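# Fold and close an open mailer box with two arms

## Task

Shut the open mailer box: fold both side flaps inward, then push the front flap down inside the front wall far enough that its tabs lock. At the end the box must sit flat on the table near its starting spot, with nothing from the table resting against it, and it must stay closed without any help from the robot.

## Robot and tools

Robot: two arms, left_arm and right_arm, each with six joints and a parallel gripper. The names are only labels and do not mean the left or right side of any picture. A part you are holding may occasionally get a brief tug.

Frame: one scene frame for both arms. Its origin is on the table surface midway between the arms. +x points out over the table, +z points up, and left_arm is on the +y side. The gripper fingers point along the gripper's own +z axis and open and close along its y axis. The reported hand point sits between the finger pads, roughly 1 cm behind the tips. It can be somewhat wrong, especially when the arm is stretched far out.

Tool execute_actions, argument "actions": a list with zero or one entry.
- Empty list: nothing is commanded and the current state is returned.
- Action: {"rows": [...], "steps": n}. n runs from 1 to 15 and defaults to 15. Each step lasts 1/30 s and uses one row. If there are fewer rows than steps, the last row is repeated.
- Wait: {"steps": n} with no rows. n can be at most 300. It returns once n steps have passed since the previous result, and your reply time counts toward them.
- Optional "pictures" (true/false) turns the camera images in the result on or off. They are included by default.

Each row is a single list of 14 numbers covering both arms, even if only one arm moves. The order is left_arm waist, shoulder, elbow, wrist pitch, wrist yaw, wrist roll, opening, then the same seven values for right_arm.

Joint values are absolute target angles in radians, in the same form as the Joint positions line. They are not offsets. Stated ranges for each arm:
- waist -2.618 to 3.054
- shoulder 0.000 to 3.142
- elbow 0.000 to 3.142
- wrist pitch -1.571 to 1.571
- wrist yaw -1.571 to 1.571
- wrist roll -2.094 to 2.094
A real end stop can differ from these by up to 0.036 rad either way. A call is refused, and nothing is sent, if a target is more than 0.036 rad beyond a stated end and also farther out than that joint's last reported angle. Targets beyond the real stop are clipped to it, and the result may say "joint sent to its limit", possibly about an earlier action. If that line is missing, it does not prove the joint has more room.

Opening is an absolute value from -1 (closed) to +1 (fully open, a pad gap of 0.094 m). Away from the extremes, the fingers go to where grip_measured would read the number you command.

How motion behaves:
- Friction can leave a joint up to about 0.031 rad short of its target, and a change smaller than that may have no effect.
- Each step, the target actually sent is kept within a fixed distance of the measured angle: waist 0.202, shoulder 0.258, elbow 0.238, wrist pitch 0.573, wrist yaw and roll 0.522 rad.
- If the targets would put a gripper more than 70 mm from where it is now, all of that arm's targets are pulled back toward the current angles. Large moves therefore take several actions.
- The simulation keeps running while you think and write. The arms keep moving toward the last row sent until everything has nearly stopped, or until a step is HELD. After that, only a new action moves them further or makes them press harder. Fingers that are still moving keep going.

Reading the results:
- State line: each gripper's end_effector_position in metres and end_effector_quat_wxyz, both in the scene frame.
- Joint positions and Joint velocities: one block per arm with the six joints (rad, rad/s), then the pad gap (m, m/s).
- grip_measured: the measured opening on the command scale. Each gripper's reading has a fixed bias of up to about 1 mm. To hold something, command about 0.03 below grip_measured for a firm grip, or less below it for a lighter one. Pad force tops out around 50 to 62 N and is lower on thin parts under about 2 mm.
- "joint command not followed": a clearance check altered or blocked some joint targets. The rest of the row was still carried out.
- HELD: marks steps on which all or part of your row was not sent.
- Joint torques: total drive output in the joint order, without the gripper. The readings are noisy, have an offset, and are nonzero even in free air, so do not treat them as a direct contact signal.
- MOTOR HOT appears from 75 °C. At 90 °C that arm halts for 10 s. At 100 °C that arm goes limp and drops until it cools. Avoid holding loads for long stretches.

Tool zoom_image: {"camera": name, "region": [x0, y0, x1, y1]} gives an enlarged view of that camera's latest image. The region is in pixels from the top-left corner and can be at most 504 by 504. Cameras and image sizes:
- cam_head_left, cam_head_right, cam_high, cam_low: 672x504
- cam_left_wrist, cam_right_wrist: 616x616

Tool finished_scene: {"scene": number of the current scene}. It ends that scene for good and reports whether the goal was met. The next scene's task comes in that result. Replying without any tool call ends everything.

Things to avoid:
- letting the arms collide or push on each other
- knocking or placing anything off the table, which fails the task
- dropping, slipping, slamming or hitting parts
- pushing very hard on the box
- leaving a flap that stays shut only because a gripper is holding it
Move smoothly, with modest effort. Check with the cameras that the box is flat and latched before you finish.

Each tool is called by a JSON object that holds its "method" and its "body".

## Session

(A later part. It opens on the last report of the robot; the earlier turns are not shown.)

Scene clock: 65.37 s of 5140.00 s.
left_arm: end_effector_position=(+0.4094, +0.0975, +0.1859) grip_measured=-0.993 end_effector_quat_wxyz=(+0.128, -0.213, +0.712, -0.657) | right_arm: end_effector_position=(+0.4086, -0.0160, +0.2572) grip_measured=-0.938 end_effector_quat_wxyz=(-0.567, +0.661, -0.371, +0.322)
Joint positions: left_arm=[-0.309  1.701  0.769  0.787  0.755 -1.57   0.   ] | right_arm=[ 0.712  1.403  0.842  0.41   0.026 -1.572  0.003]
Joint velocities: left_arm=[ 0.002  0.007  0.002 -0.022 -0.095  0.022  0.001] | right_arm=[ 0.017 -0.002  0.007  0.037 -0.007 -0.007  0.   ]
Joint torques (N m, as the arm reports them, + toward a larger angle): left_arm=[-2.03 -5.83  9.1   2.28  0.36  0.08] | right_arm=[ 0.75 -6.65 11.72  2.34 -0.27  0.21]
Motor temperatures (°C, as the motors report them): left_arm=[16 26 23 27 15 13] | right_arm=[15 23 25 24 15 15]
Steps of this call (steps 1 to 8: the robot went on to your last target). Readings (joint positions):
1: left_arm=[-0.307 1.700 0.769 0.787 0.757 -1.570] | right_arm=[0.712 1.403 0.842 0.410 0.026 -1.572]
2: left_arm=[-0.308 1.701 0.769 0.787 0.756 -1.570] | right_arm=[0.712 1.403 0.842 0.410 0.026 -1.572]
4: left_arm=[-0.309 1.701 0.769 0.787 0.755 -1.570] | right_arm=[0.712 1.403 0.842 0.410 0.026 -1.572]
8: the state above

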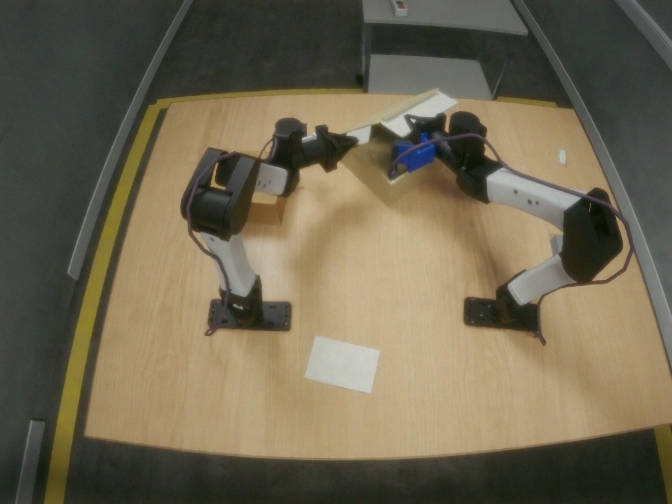

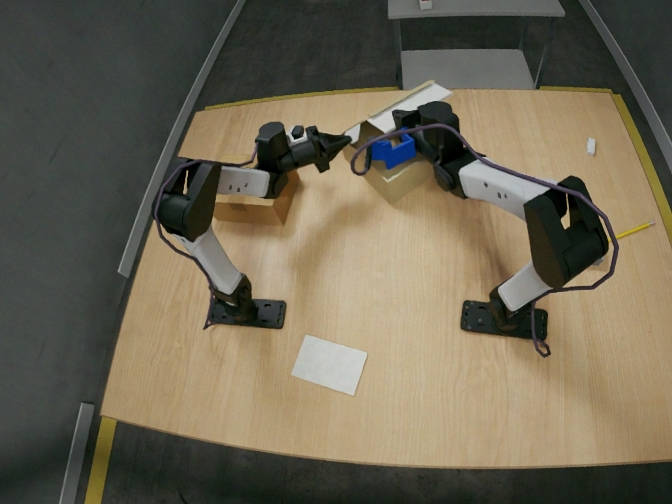

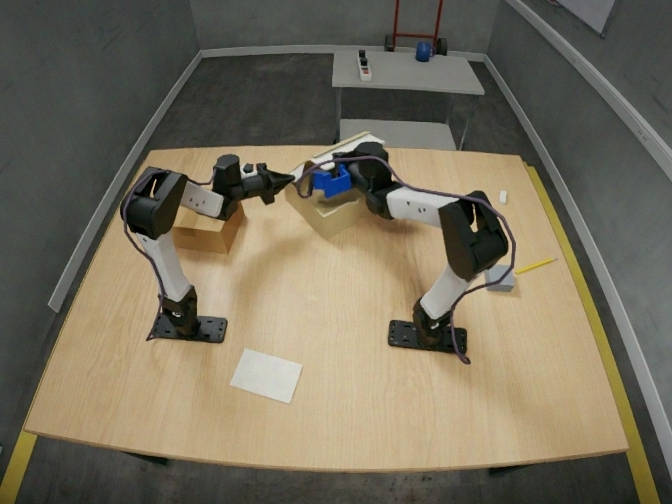

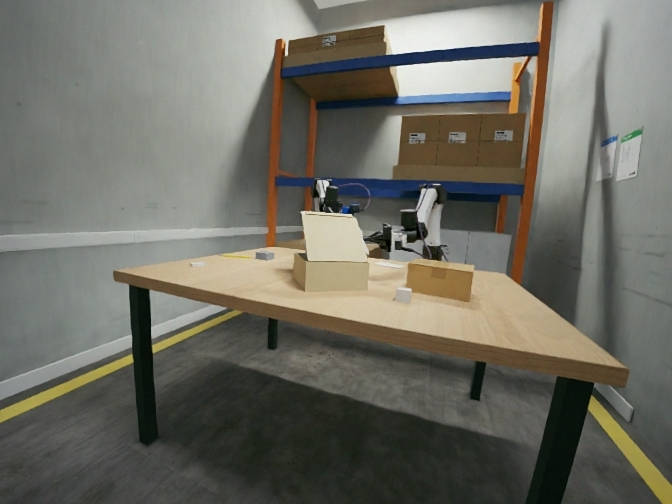

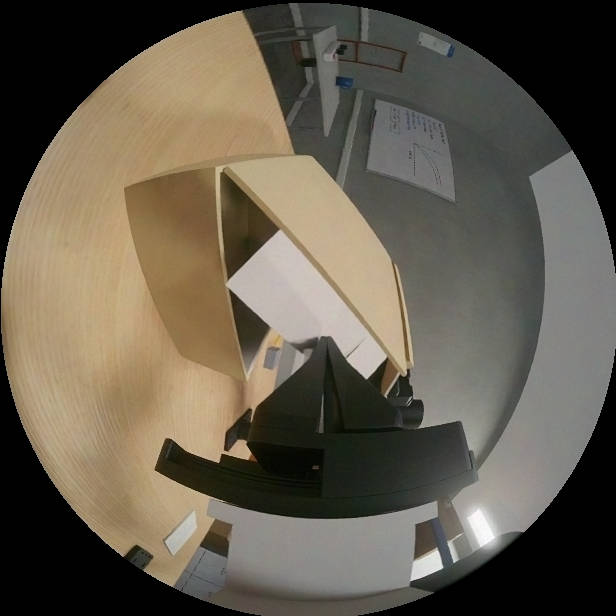

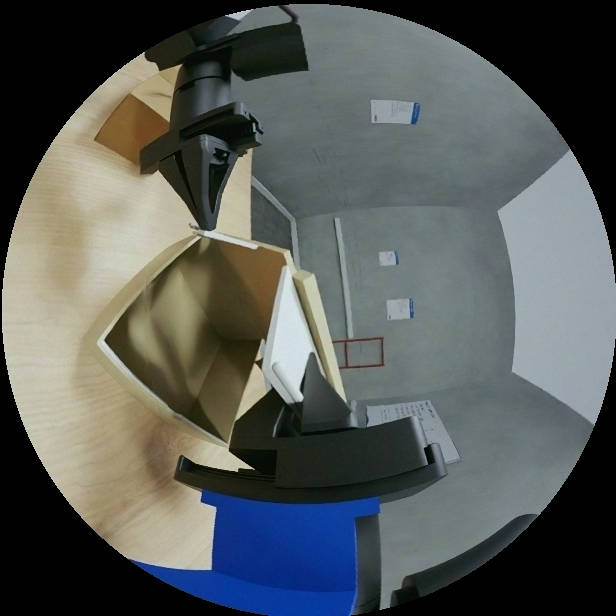

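Working. Continue, with slight lowering.

{"method": "execute_actions", "body": {"actions": [{"rows":[[-0.345,1.73,0.78,0.78,0.8,-1.57,-1,0.73,1.4,0.86,0.42,-0.03,-1.57,-0.965],[-0.355,1.74,0.785,0.78,0.8,-1.57,-1,0.735,1.4,0.86,0.42,-0.03,-1.57,-0.965],[-0.365,1.75,0.79,0.78,0.8,-1.57,-1,0.74,1.4,0.86,0.42,-0.03,-1.57,-0.965],[-0.375,1.76,0.8,0.78,0.8,-1.57,-1,0.74,1.4,0.86,0.42,-0.03,-1.57,-0.965],[-0.385,1.77,0.81,0.78,0.8,-1.57,-1,0.74,1.4,0.86,0.42,-0.03,-1.57,-0.965],[-0.395,1.78,0.82,0.78,0.8,-1.57,-1,0.74,1.4,0.86,0.42,-0.03,-1.57,-0.965]],"steps":15}]}}

{"method": "zoom_image", "body": {"camera": "cam_head_left", "region": [290, 70, 500, 230]}}

Scene clock: 66.60 s of 5140.00 s.
left_arm: end_effector_position=(+0.3914, +0.0605, +0.1720) grip_measured=-0.993 end_effector_quat_wxyz=(+0.078, -0.181, +0.728, -0.657) | right_arm: end_effector_position=(+0.4047, -0.0098, +0.2573) grip_measured=-0.938 end_effector_quat_wxyz=(-0.571, +0.665, -0.364, +0.315)
Joint positions: left_arm=[-0.39   1.763  0.804  0.782  0.792 -1.57   0.   ] | right_arm=[ 0.724  1.403  0.842  0.41   0.013 -1.572  0.003]
Joint velocities: left_arm=[-0.017  0.002 -0.012 -0.037  0.081  0.037 -0.001] | right_arm=[ 0.007  0.007 -0.012  0.081 -0.11  -0.051 -0.   ]
Joint torques (N m, as the arm reports them, + toward a larger angle): left_arm=[-0.08 -6.9   9.51  2.37  0.06  0.08] | right_arm=[ 1.28 -6.62 11.66  2.33 -0.36  0.22]
Motor temperatures (°C, as the motors report them): left_arm=[16 26 23 27 15 13] | right_arm=[15 23 25 24 15 15]
Steps of this call (steps 1 to 15: the robot went on to your last target; steps 16 to 22: nothing new was sent; steps 23 to 37: all 15 steps of this action). Readings (joint positions):
23: left_arm=[-0.309 1.701 0.769 0.787 0.755 -1.570] | right_arm=[0.712 1.403 0.842 0.410 0.025 -1.572]
24: left_arm=[-0.313 1.702 0.770 0.788 0.755 -1.570] | right_arm=[0.712 1.403 0.842 0.410 0.025 -1.572]
26: left_arm=[-0.326 1.715 0.778 0.791 0.755 -1.570] | right_arm=[0.712 1.403 0.842 0.410 0.024 -1.572]
30: left_arm=[-0.367 1.751 0.803 0.791 0.761 -1.570] | right_arm=[0.712 1.403 0.842 0.410 0.030 -1.572]
37: the state above

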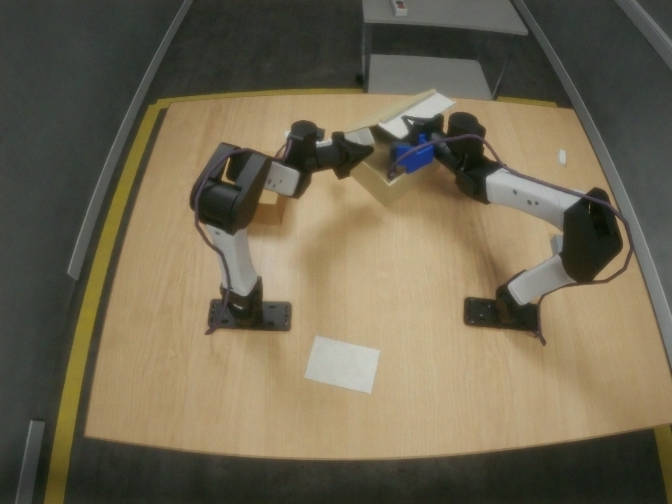

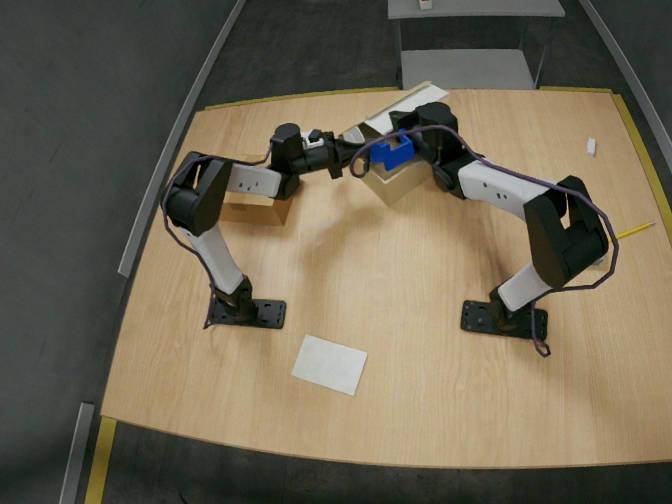

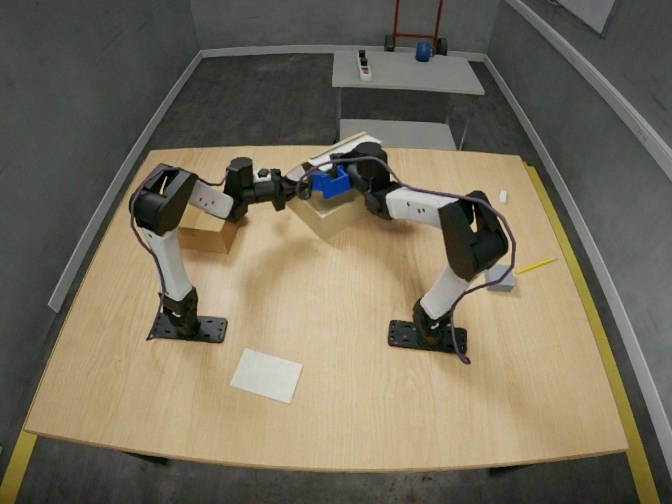

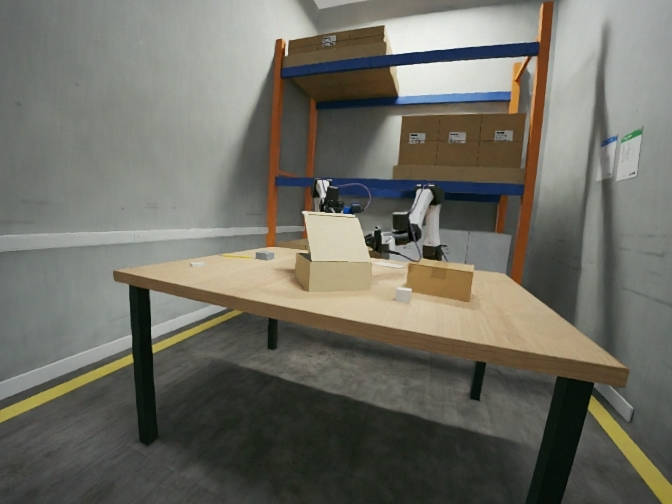

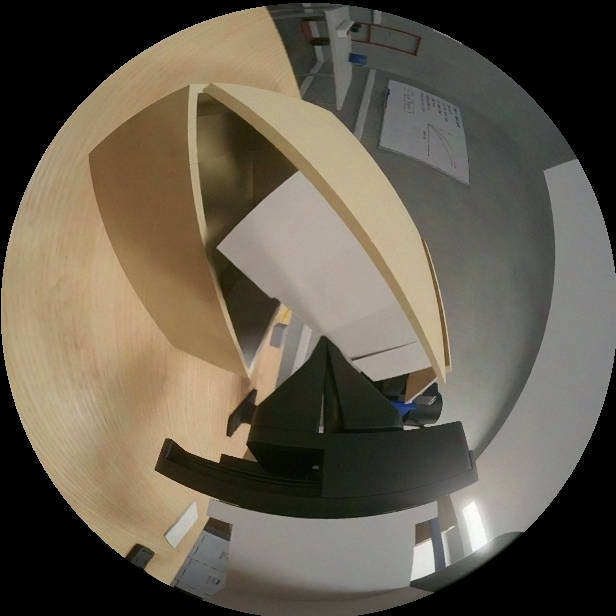

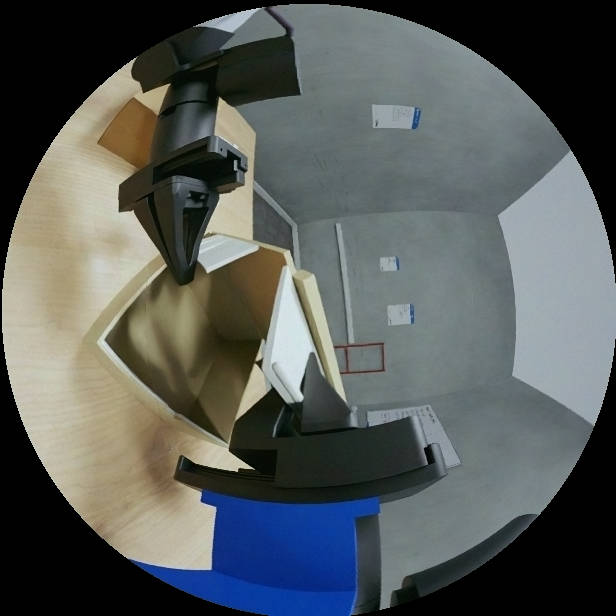

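Region (290, 70, 500, 230) of cam_head_left's 672x504 image, scaled by 2.400, with more detail than that image has; it fills the top 384 rows of this view, and the rest is white.

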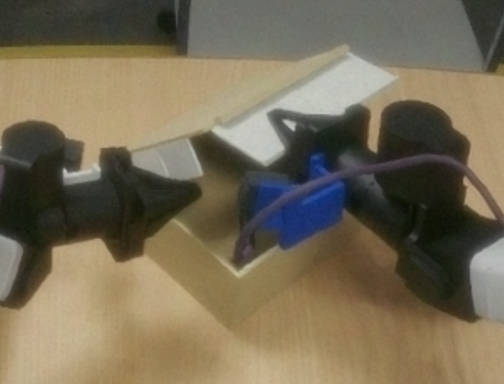

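{"method": "execute_actions", "body": {"actions": [{"rows":[[-0.395,1.79,0.835,0.78,0.78,-1.57,-1,0.74,1.4,0.86,0.42,-0.03,-1.57,-0.965],[-0.395,1.8,0.85,0.78,0.76,-1.57,-1,0.74,1.4,0.86,0.42,-0.03,-1.57,-0.965],[-0.395,1.81,0.865,0.78,0.74,-1.57,-1,0.74,1.4,0.86,0.42,-0.03,-1.57,-0.965],[-0.395,1.82,0.88,0.78,0.72,-1.57,-1,0.74,1.4,0.86,0.42,-0.03,-1.57,-0.965],[-0.395,1.83,0.895,0.78,0.7,-1.57,-1,0.74,1.4,0.86,0.42,-0.03,-1.57,-0.965],[-0.395,1.84,0.91,0.78,0.7,-1.57,-1,0.74,1.4,0.86,0.42,-0.03,-1.57,-0.965],[-0.395,1.85,0.92,0.78,0.7,-1.57,-1,0.74,1.4,0.86,0.42,-0.03,-1.57,-0.965]],"steps":15}]}}

{"method": "zoom_image", "body": {"camera": "cam_head_left", "region": [290, 70, 500, 230]}}

Scene clock: 67.93 s of 5140.00 s.
left_arm: end_effector_position=(+0.4226, +0.0557, +0.1739) grip_measured=-0.993 end_effector_quat_wxyz=(+0.105, -0.198, +0.722, -0.654) | right_arm: end_effector_position=(+0.4052, -0.0102, +0.2588) grip_measured=-0.938 end_effector_quat_wxyz=(-0.572, +0.663, -0.364, +0.317)
Joint positions: left_arm=[-0.39   1.835  0.901  0.77   0.727 -1.57   0.   ] | right_arm=[ 0.724  1.403  0.842  0.416  0.016 -1.572  0.003]
Joint velocities: left_arm=[-0.017 -0.002  0.012 -0.022 -0.051 -0.051 -0.   ] | right_arm=[ 0.012  0.007 -0.017  0.022  0.037 -0.007 -0.   ]
Joint torques (N m, as the arm reports them, + toward a larger angle): left_arm=[-0.08 -7.69 10.04  2.45 -0.1   0.08] | right_arm=[ 1.28 -6.66 11.73  2.25 -0.51  0.23]
Motor temperatures (°C, as the motors report them): left_arm=[16 26 23 27 15 13] | right_arm=[15 23 25 24 15 15]
Steps of this call (steps 1 to 15: the robot went on to your last target; steps 16 to 25: nothing new was sent; steps 26 to 40: all 15 steps of this action). Readings (joint positions):
26: left_arm=[-0.390 1.765 0.805 0.780 0.799 -1.570] | right_arm=[0.724 1.403 0.842 0.410 0.007 -1.572]
27: left_arm=[-0.390 1.769 0.811 0.778 0.798 -1.570] | right_arm=[0.724 1.403 0.842 0.410 0.008 -1.572]
29: left_arm=[-0.390 1.786 0.833 0.775 0.790 -1.570] | right_arm=[0.724 1.403 0.842 0.411 0.017 -1.572]
33: left_arm=[-0.390 1.827 0.887 0.770 0.753 -1.570] | right_arm=[0.724 1.403 0.842 0.416 0.025 -1.572]
40: the state above

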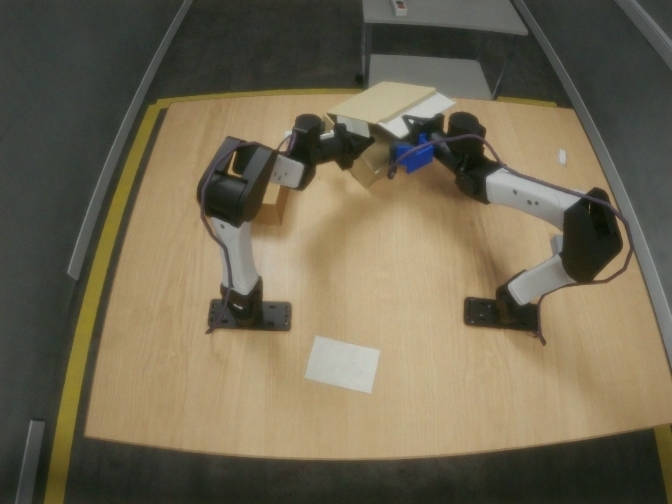

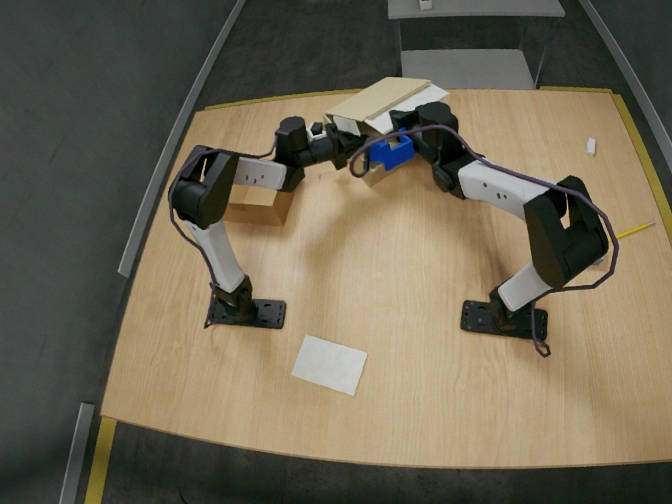

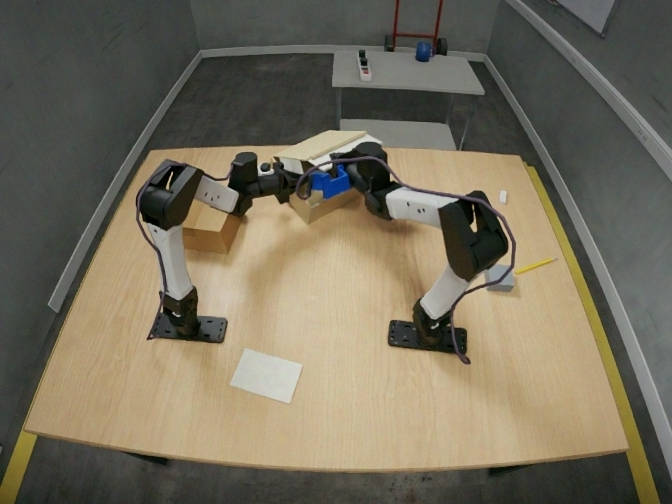

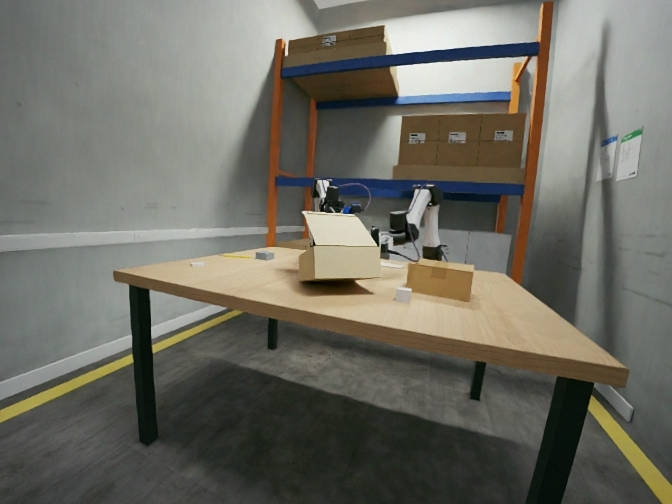

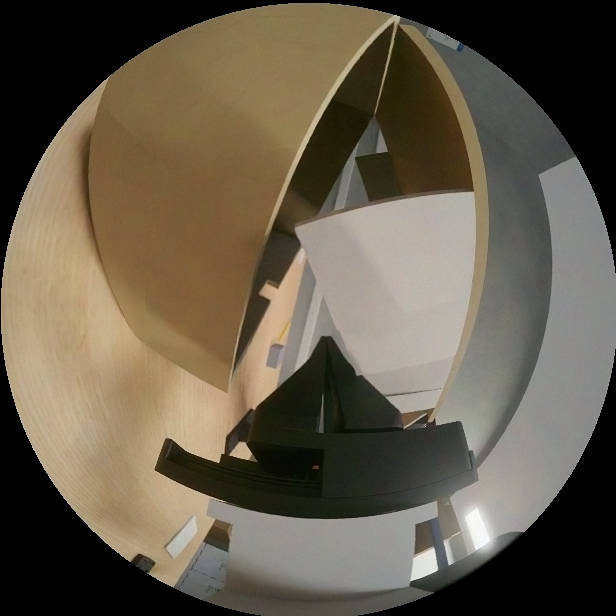

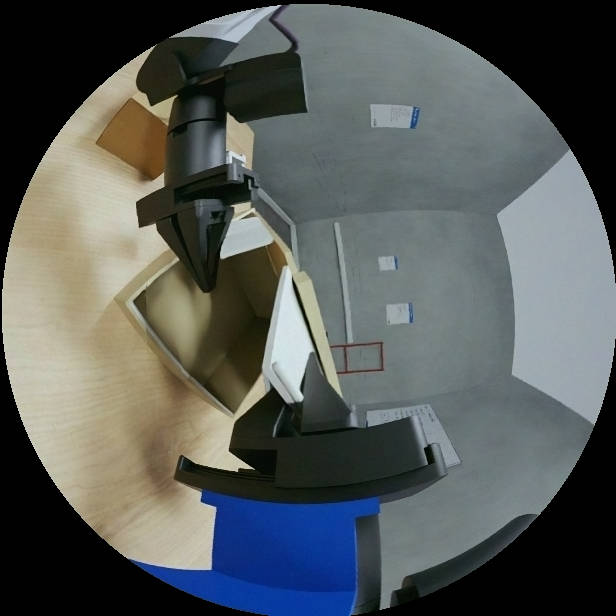

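Region (290, 70, 500, 230) of cam_head_left's 672x504 image, scaled by 2.400, with more detail than that image has; it fills the top 384 rows of this view, and the rest is white.

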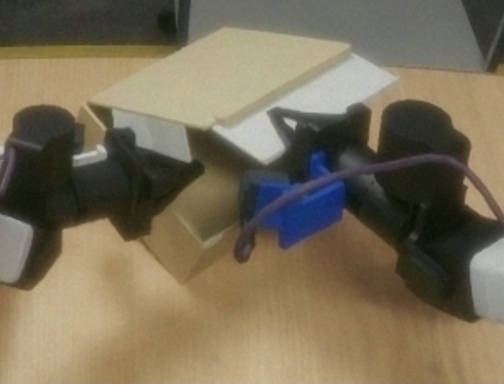

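{"method": "execute_actions", "body": {"actions": [{"rows":[[-0.39,1.82,0.885,0.78,0.73,-1.57,-1,0.725,1.4,0.85,0.42,0,-1.57,-0.965],[-0.39,1.81,0.872,0.78,0.74,-1.57,-1,0.725,1.4,0.85,0.42,0,-1.57,-0.965],[-0.39,1.8,0.86,0.78,0.75,-1.57,-1,0.725,1.4,0.85,0.42,0,-1.57,-0.965],[-0.39,1.79,0.847,0.78,0.76,-1.57,-1,0.725,1.4,0.85,0.42,0,-1.57,-0.965],[-0.39,1.78,0.835,0.78,0.77,-1.57,-1,0.725,1.4,0.85,0.42,0,-1.57,-0.965],[-0.39,1.77,0.822,0.78,0.78,-1.57,-1,0.725,1.4,0.85,0.42,0,-1.57,-0.965],[-0.39,1.76,0.81,0.78,0.79,-1.57,-1,0.725,1.4,0.85,0.42,0,-1.57,-0.965],[-0.39,1.75,0.8,0.78,0.8,-1.57,-1,0.725,1.4,0.85,0.42,0,-1.57,-0.965],[-0.39,1.74,0.79,0.78,0.8,-1.57,-1,0.725,1.4,0.85,0.42,0,-1.57,-0.965],[-0.39,1.72,0.77,0.78,0.8,-1.57,-1,0.725,1.4,0.85,0.42,0,-1.57,-0.965],[-0.39,1.7,0.75,0.78,0.8,-1.57,-1,0.725,1.4,0.85,0.42,0,-1.57,-0.965],[-0.39,1.67,0.72,0.78,0.8,-1.57,-1,0.725,1.4,0.85,0.42,0,-1.57,-0.965],[-0.39,1.63,0.68,0.78,0.8,-1.57,-1,0.725,1.4,0.85,0.42,0,-1.57,-0.965],[-0.39,1.58,0.63,0.78,0.8,-1.57,-1,0.725,1.4,0.85,0.42,0,-1.57,-0.965],[-0.39,1.52,0.57,0.78,0.7,-1.57,-1,0.725,1.4,0.85,0.42,0,-1.57,-0.965]],"steps":15}], "pictures": false}}

{"method": "execute_actions", "body": {"actions": [{"steps":15}]}}

{"method": "zoom_image", "body": {"camera": "cam_head_left", "region": [290, 70, 500, 230]}}

Scene clock: 70.37 s of 5140.00 s.
left_arm: end_effector_position=(+0.3622, +0.0761, +0.1757) grip_measured=-0.993 end_effector_quat_wxyz=(+0.084, -0.190, +0.728, -0.654) | right_arm: end_effector_position=(+0.4046, -0.0092, +0.2588) grip_measured=-0.938 end_effector_quat_wxyz=(-0.574, +0.664, -0.362, +0.314)
Joint positions: left_arm=[-0.39   1.625  0.67   0.771  0.77  -1.57   0.   ] | right_arm=[ 0.724  1.403  0.842  0.416  0.009 -1.572  0.003]
Joint velocities: left_arm=[-0.002 -1.409 -1.36   0.037 -0.418 -0.007 -0.   ] | right_arm=[-0.007 -0.007  0.002 -0.037 -0.007 -0.022 -0.   ]
Joint torques (N m, as the arm reports them, + toward a larger angle): left_arm=[ 0.29 -8.61  6.09  2.41  0.    0.09] | right_arm=[ 0.35 -6.47 10.73  2.28 -0.09  0.21]
Motor temperatures (°C, as the motors report them): left_arm=[16 26 23 27 15 13] | right_arm=[15 23 25 24 15 15]
Steps of this call (steps 1 to 15: the robot went on to your last target; steps 16 to 58: nothing new was sent; steps 59 to 73: all 15 steps of this action). Readings (joint positions):
59: left_arm=[-0.390 1.835 0.901 0.770 0.725 -1.570] | right_arm=[0.724 1.403 0.842 0.416 0.017 -1.572]
60: left_arm=[-0.390 1.834 0.898 0.770 0.726 -1.570] | right_arm=[0.724 1.403 0.842 0.416 0.018 -1.572]
62: left_arm=[-0.390 1.823 0.882 0.770 0.731 -1.570] | right_arm=[0.724 1.403 0.842 0.416 0.016 -1.572]
66: left_arm=[-0.390 1.784 0.832 0.770 0.759 -1.570] | right_arm=[0.724 1.403 0.842 0.416 0.012 -1.572]
73: the state above

Scene clock: 70.87 s of 5140.00 s.
left_arm: end_effector_position=(+0.3499, +0.0891, +0.1801) grip_measured=-0.993 end_effector_quat_wxyz=(+0.109, -0.204, +0.723, -0.651) | right_arm: end_effector_position=(+0.4045, -0.0091, +0.2588) grip_measured=-0.938 end_effector_quat_wxyz=(-0.574, +0.664, -0.362, +0.314)
Joint positions: left_arm=[-0.39   1.528  0.587  0.772  0.714 -1.57   0.   ] | right_arm=[ 0.724  1.403  0.842  0.416  0.009 -1.572  0.003]
Joint velocities: left_arm=[ 0.007  0.007  0.002  0.007 -0.022 -0.051 -0.001] | right_arm=[ 0.007 -0.002  0.007  0.007  0.022  0.022 -0.   ]
Joint torques (N m, as the arm reports them, + toward a larger angle): left_arm=[ 0.37 -6.67  6.31  2.44  0.02  0.08] | right_arm=[ 0.38 -6.64 10.69  2.28 -0.1   0.22]
Motor temperatures (°C, as the motors report them): left_arm=[16 26 23 27 15 13] | right_arm=[15 23 25 24 15 15]
Steps of this call (steps 1 to 15: the robot went on to your last target). Readings (joint positions):
1: left_arm=[-0.390 1.580 0.629 0.771 0.759 -1.570] | right_arm=[0.724 1.403 0.842 0.416 0.009 -1.572]
2: left_arm=[-0.390 1.549 0.602 0.771 0.752 -1.570] | right_arm=[0.724 1.403 0.842 0.416 0.009 -1.572]
4: left_arm=[-0.390 1.529 0.587 0.772 0.740 -1.570] | right_arm=[0.724 1.403 0.842 0.416 0.009 -1.572]
8: left_arm=[-0.390 1.528 0.587 0.772 0.723 -1.570] | right_arm=[0.724 1.403 0.842 0.416 0.009 -1.572]
15: the state above

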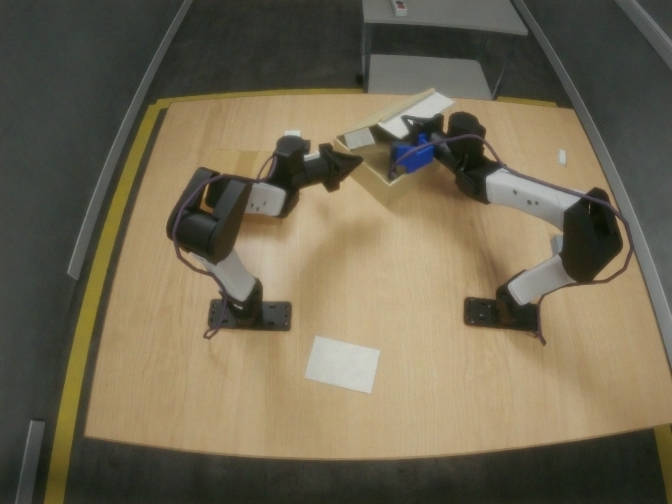

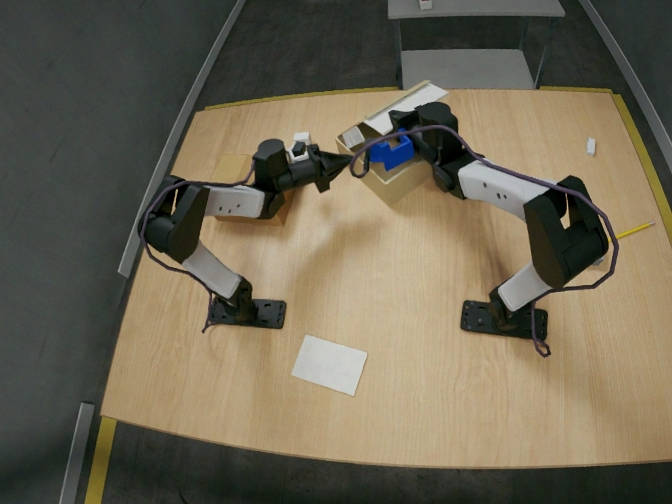

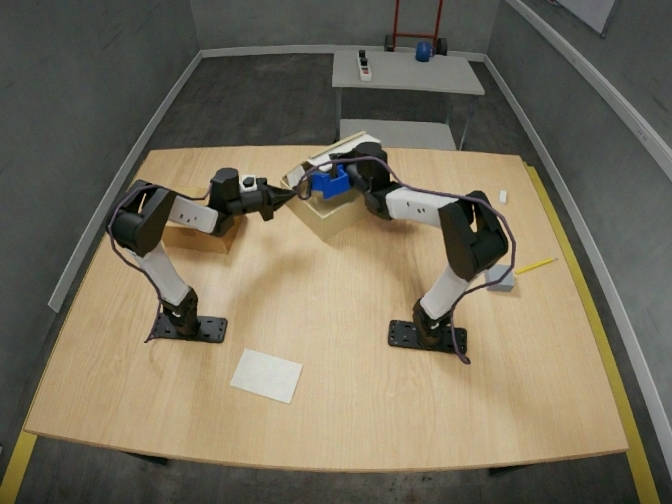

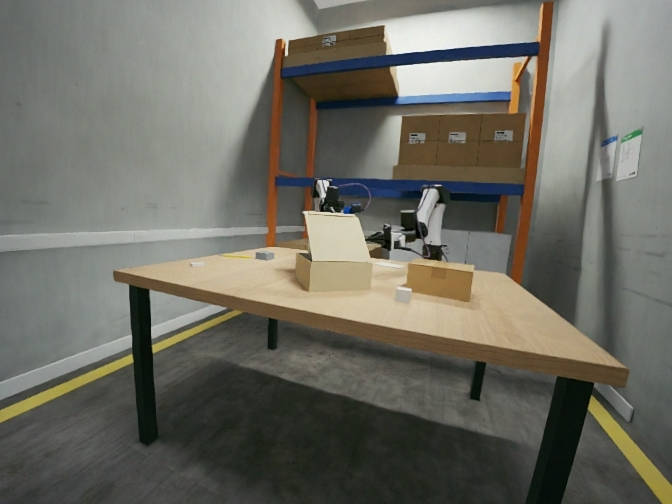

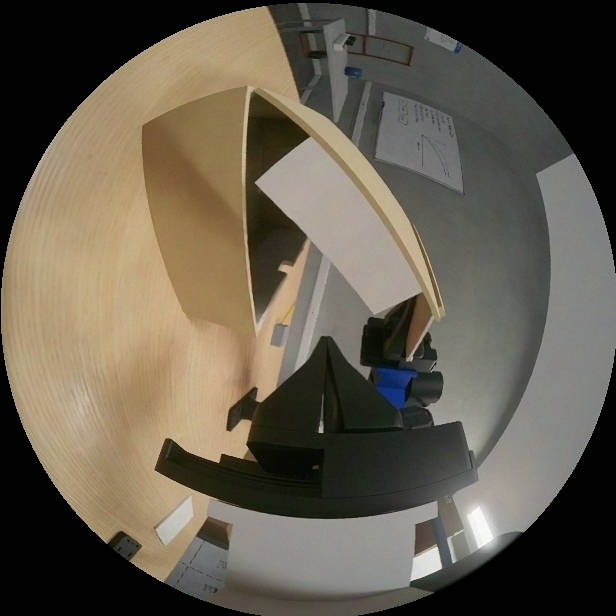

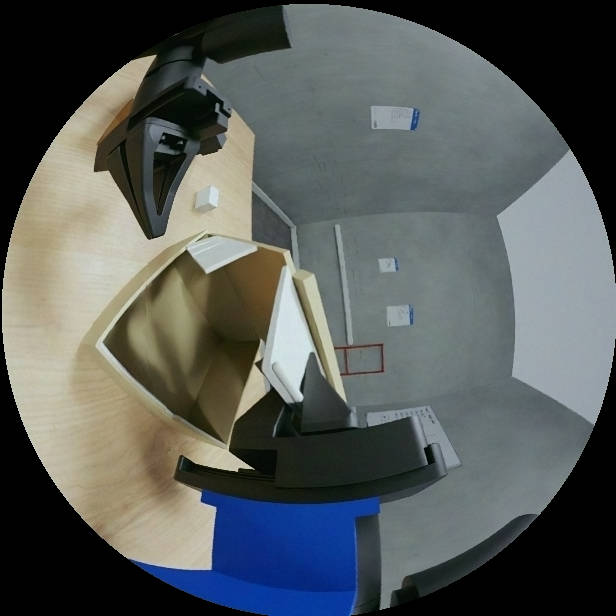

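Region (290, 70, 500, 230) of cam_head_left's 672x504 image, scaled by 2.400, with more detail than that image has; it fills the top 384 rows of this view, and the rest is white.

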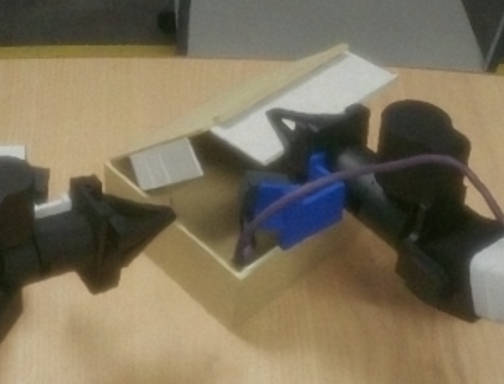

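{"method": "execute_actions", "body": {"actions": [{"rows":[[-0.4,1.52,0.57,0.78,0.6,-1.57,-1,0.725,1.4,0.85,0.42,0,-1.57,-0.965],[-0.41,1.52,0.57,0.78,0.5,-1.57,-1,0.725,1.4,0.85,0.42,0,-1.57,-0.965],[-0.42,1.52,0.57,0.78,0.44,-1.57,-1,0.725,1.4,0.85,0.42,0,-1.57,-0.965]],"steps":14}], "pictures": false}}

{"method": "execute_actions", "body": {"actions": [{"rows":[[-0.425,1.55,0.605,0.78,0.44,-1.57,-1,0.725,1.4,0.85,0.42,0,-1.57,-0.965],[-0.43,1.57,0.625,0.78,0.44,-1.57,-1,0.725,1.4,0.85,0.42,0,-1.57,-0.965],[-0.436,1.59,0.645,0.78,0.44,-1.57,-1,0.725,1.4,0.85,0.42,0,-1.57,-0.965],[-0.442,1.61,0.665,0.78,0.45,-1.57,-1,0.725,1.4,0.85,0.42,0,-1.57,-0.965],[-0.448,1.63,0.685,0.78,0.45,-1.57,-1,0.73,1.4,0.85,0.42,0,-1.57,-0.965],[-0.454,1.65,0.705,0.78,0.45,-1.57,-1,0.73,1.4,0.85,0.42,0,-1.57,-0.965],[-0.46,1.67,0.725,0.78,0.45,-1.57,-1,0.735,1.4,0.85,0.42,-0.02,-1.57,-0.965],[-0.466,1.69,0.745,0.78,0.45,-1.57,-1,0.735,1.4,0.85,0.42,-0.02,-1.57,-0.965],[-0.472,1.71,0.765,0.78,0.45,-1.57,-1,0.735,1.4,0.85,0.42,-0.02,-1.57,-0.965]],"steps":15}]}}

{"method": "zoom_image", "body": {"camera": "cam_head_left", "region": [290, 70, 500, 230]}}

Scene clock: 72.80 s of 5140.00 s.
left_arm: end_effector_position=(+0.3800, +0.1044, +0.1761) grip_measured=-0.993 end_effector_quat_wxyz=(+0.190, -0.276, +0.707, -0.623) | right_arm: end_effector_position=(+0.4045, -0.0091, +0.2588) grip_measured=-0.938 end_effector_quat_wxyz=(-0.574, +0.664, -0.362, +0.314)
Joint positions: left_arm=[-0.412  1.528  0.587  0.772  0.465 -1.57   0.   ] | right_arm=[ 0.724  1.403  0.842  0.416  0.009 -1.572  0.003]
Joint velocities: left_arm=[ 0.002  0.007  0.002  0.007 -0.154  0.022  0.   ] | right_arm=[ 0.007  0.007 -0.007 -0.037  0.022 -0.007 -0.   ]
Joint torques (N m, as the arm reports them, + toward a larger angle): left_arm=[-0.36 -6.82  6.5   2.54 -0.04  0.09] | right_arm=[ 0.37 -6.62 10.68  2.28 -0.1   0.22]
Motor temperatures (°C, as the motors report them): left_arm=[16 26 23 28 15 13] | right_arm=[15 23 26 24 15 15]
Steps of this call (steps 1 to 15: the robot went on to your last target; steps 16 to 44: nothing new was sent; steps 45 to 58: all 14 steps of this action). Readings (joint positions):
45: left_arm=[-0.391 1.528 0.587 0.772 0.697 -1.570] | right_arm=[0.724 1.403 0.842 0.416 0.009 -1.572]
46: left_arm=[-0.394 1.528 0.587 0.772 0.664 -1.570] | right_arm=[0.724 1.403 0.842 0.416 0.009 -1.572]
48: left_arm=[-0.404 1.528 0.587 0.772 0.588 -1.570] | right_arm=[0.724 1.403 0.842 0.416 0.009 -1.572]
52: left_arm=[-0.412 1.528 0.587 0.772 0.507 -1.570] | right_arm=[0.724 1.403 0.842 0.416 0.009 -1.572]
58: the state above

Scene clock: 73.30 s of 5140.00 s.
left_arm: end_effector_position=(+0.4083, +0.0711, +0.1761) grip_measured=-0.993 end_effector_quat_wxyz=(+0.183, -0.263, +0.710, -0.627) | right_arm: end_effector_position=(+0.4080, -0.0149, +0.2584) grip_measured=-0.938 end_effector_quat_wxyz=(-0.567, +0.660, -0.371, +0.325)
Joint positions: left_arm=[-0.456  1.687  0.748  0.774  0.452 -1.57   0.   ] | right_arm=[ 0.72   1.403  0.842  0.414  0.038 -1.574  0.003]
Joint velocities: left_arm=[-0.012 -0.012  0.012  0.007 -0.022 -0.022  0.001] | right_arm=[ 0.007  0.012  0.007 -0.081  0.051 -0.007 -0.002]
Joint torques (N m, as the arm reports them, + toward a larger angle): left_arm=[-1.12 -5.85  9.74  2.51  0.07  0.08] | right_arm=[ 1.22 -6.6  10.67  2.29 -0.61  0.24]
Motor temperatures (°C, as the motors report them): left_arm=[16 26 23 28 15 13] | right_arm=[15 23 26 25 15 15]
Steps of this call (steps 1 to 15: all 15 steps of this action). Readings (joint positions):
1: left_arm=[-0.412 1.528 0.587 0.772 0.462 -1.570] | right_arm=[0.724 1.403 0.842 0.416 0.009 -1.572]
2: left_arm=[-0.414 1.532 0.590 0.772 0.460 -1.570] | right_arm=[0.724 1.403 0.842 0.416 0.009 -1.572]
4: left_arm=[-0.422 1.558 0.618 0.772 0.458 -1.570] | right_arm=[0.724 1.403 0.842 0.416 0.009 -1.572]
8: left_arm=[-0.447 1.638 0.700 0.772 0.457 -1.570] | right_arm=[0.724 1.403 0.842 0.416 0.007 -1.572]
15: the state above

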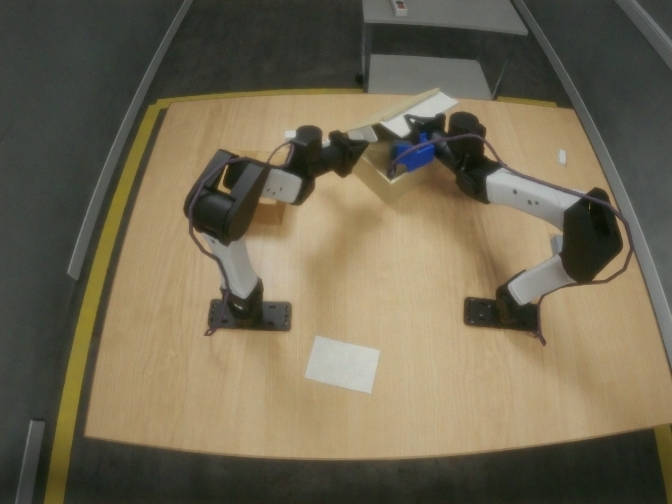

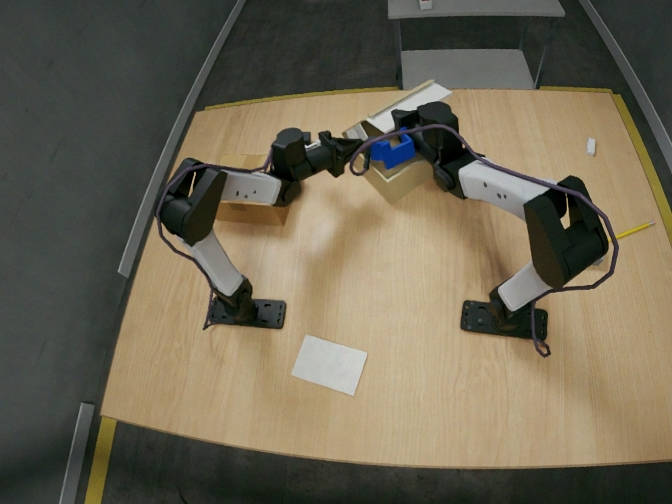

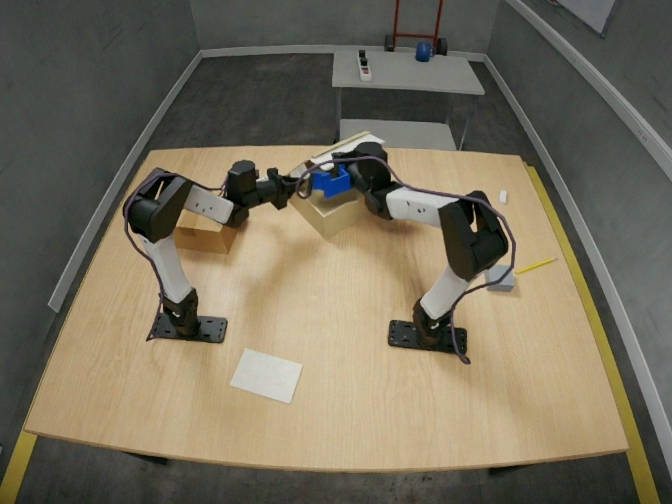

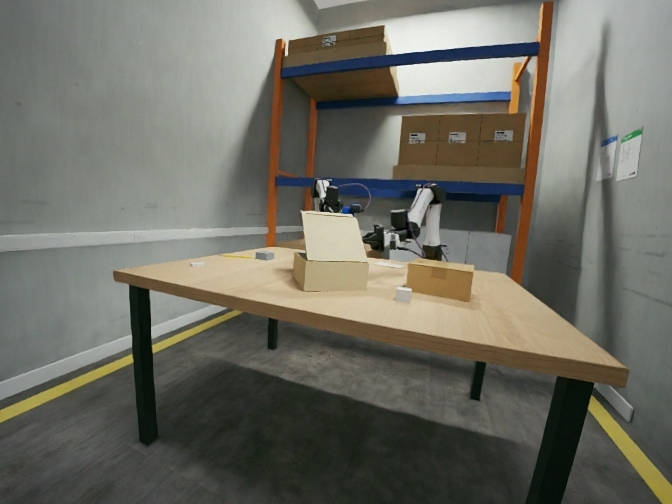

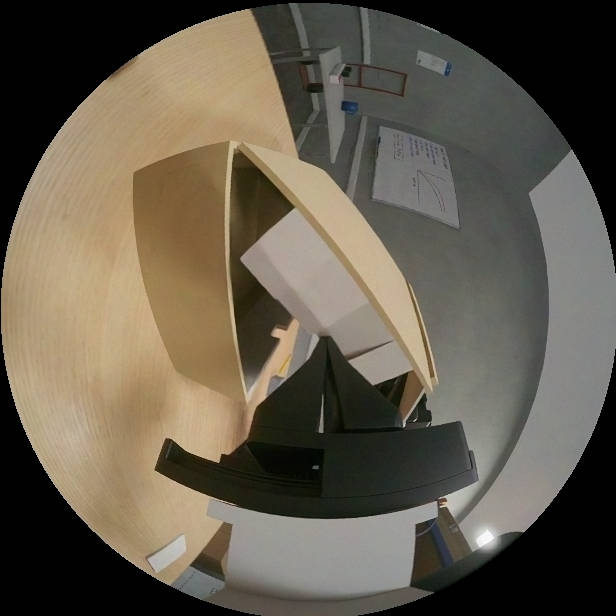

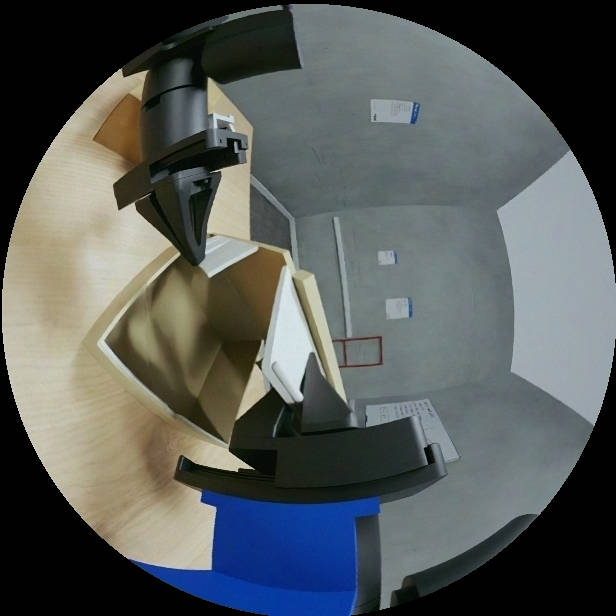

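Region (290, 70, 500, 230) of cam_head_left's 672x504 image, scaled by 2.400, with more detail than that image has; it fills the top 384 rows of this view, and the rest is white.

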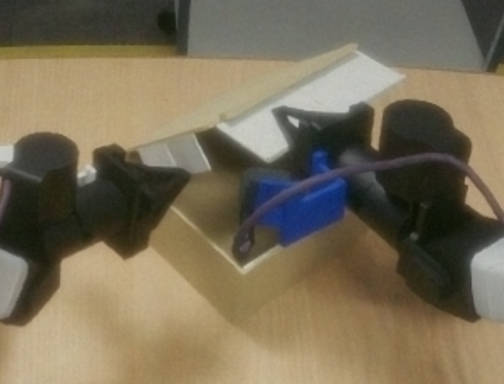

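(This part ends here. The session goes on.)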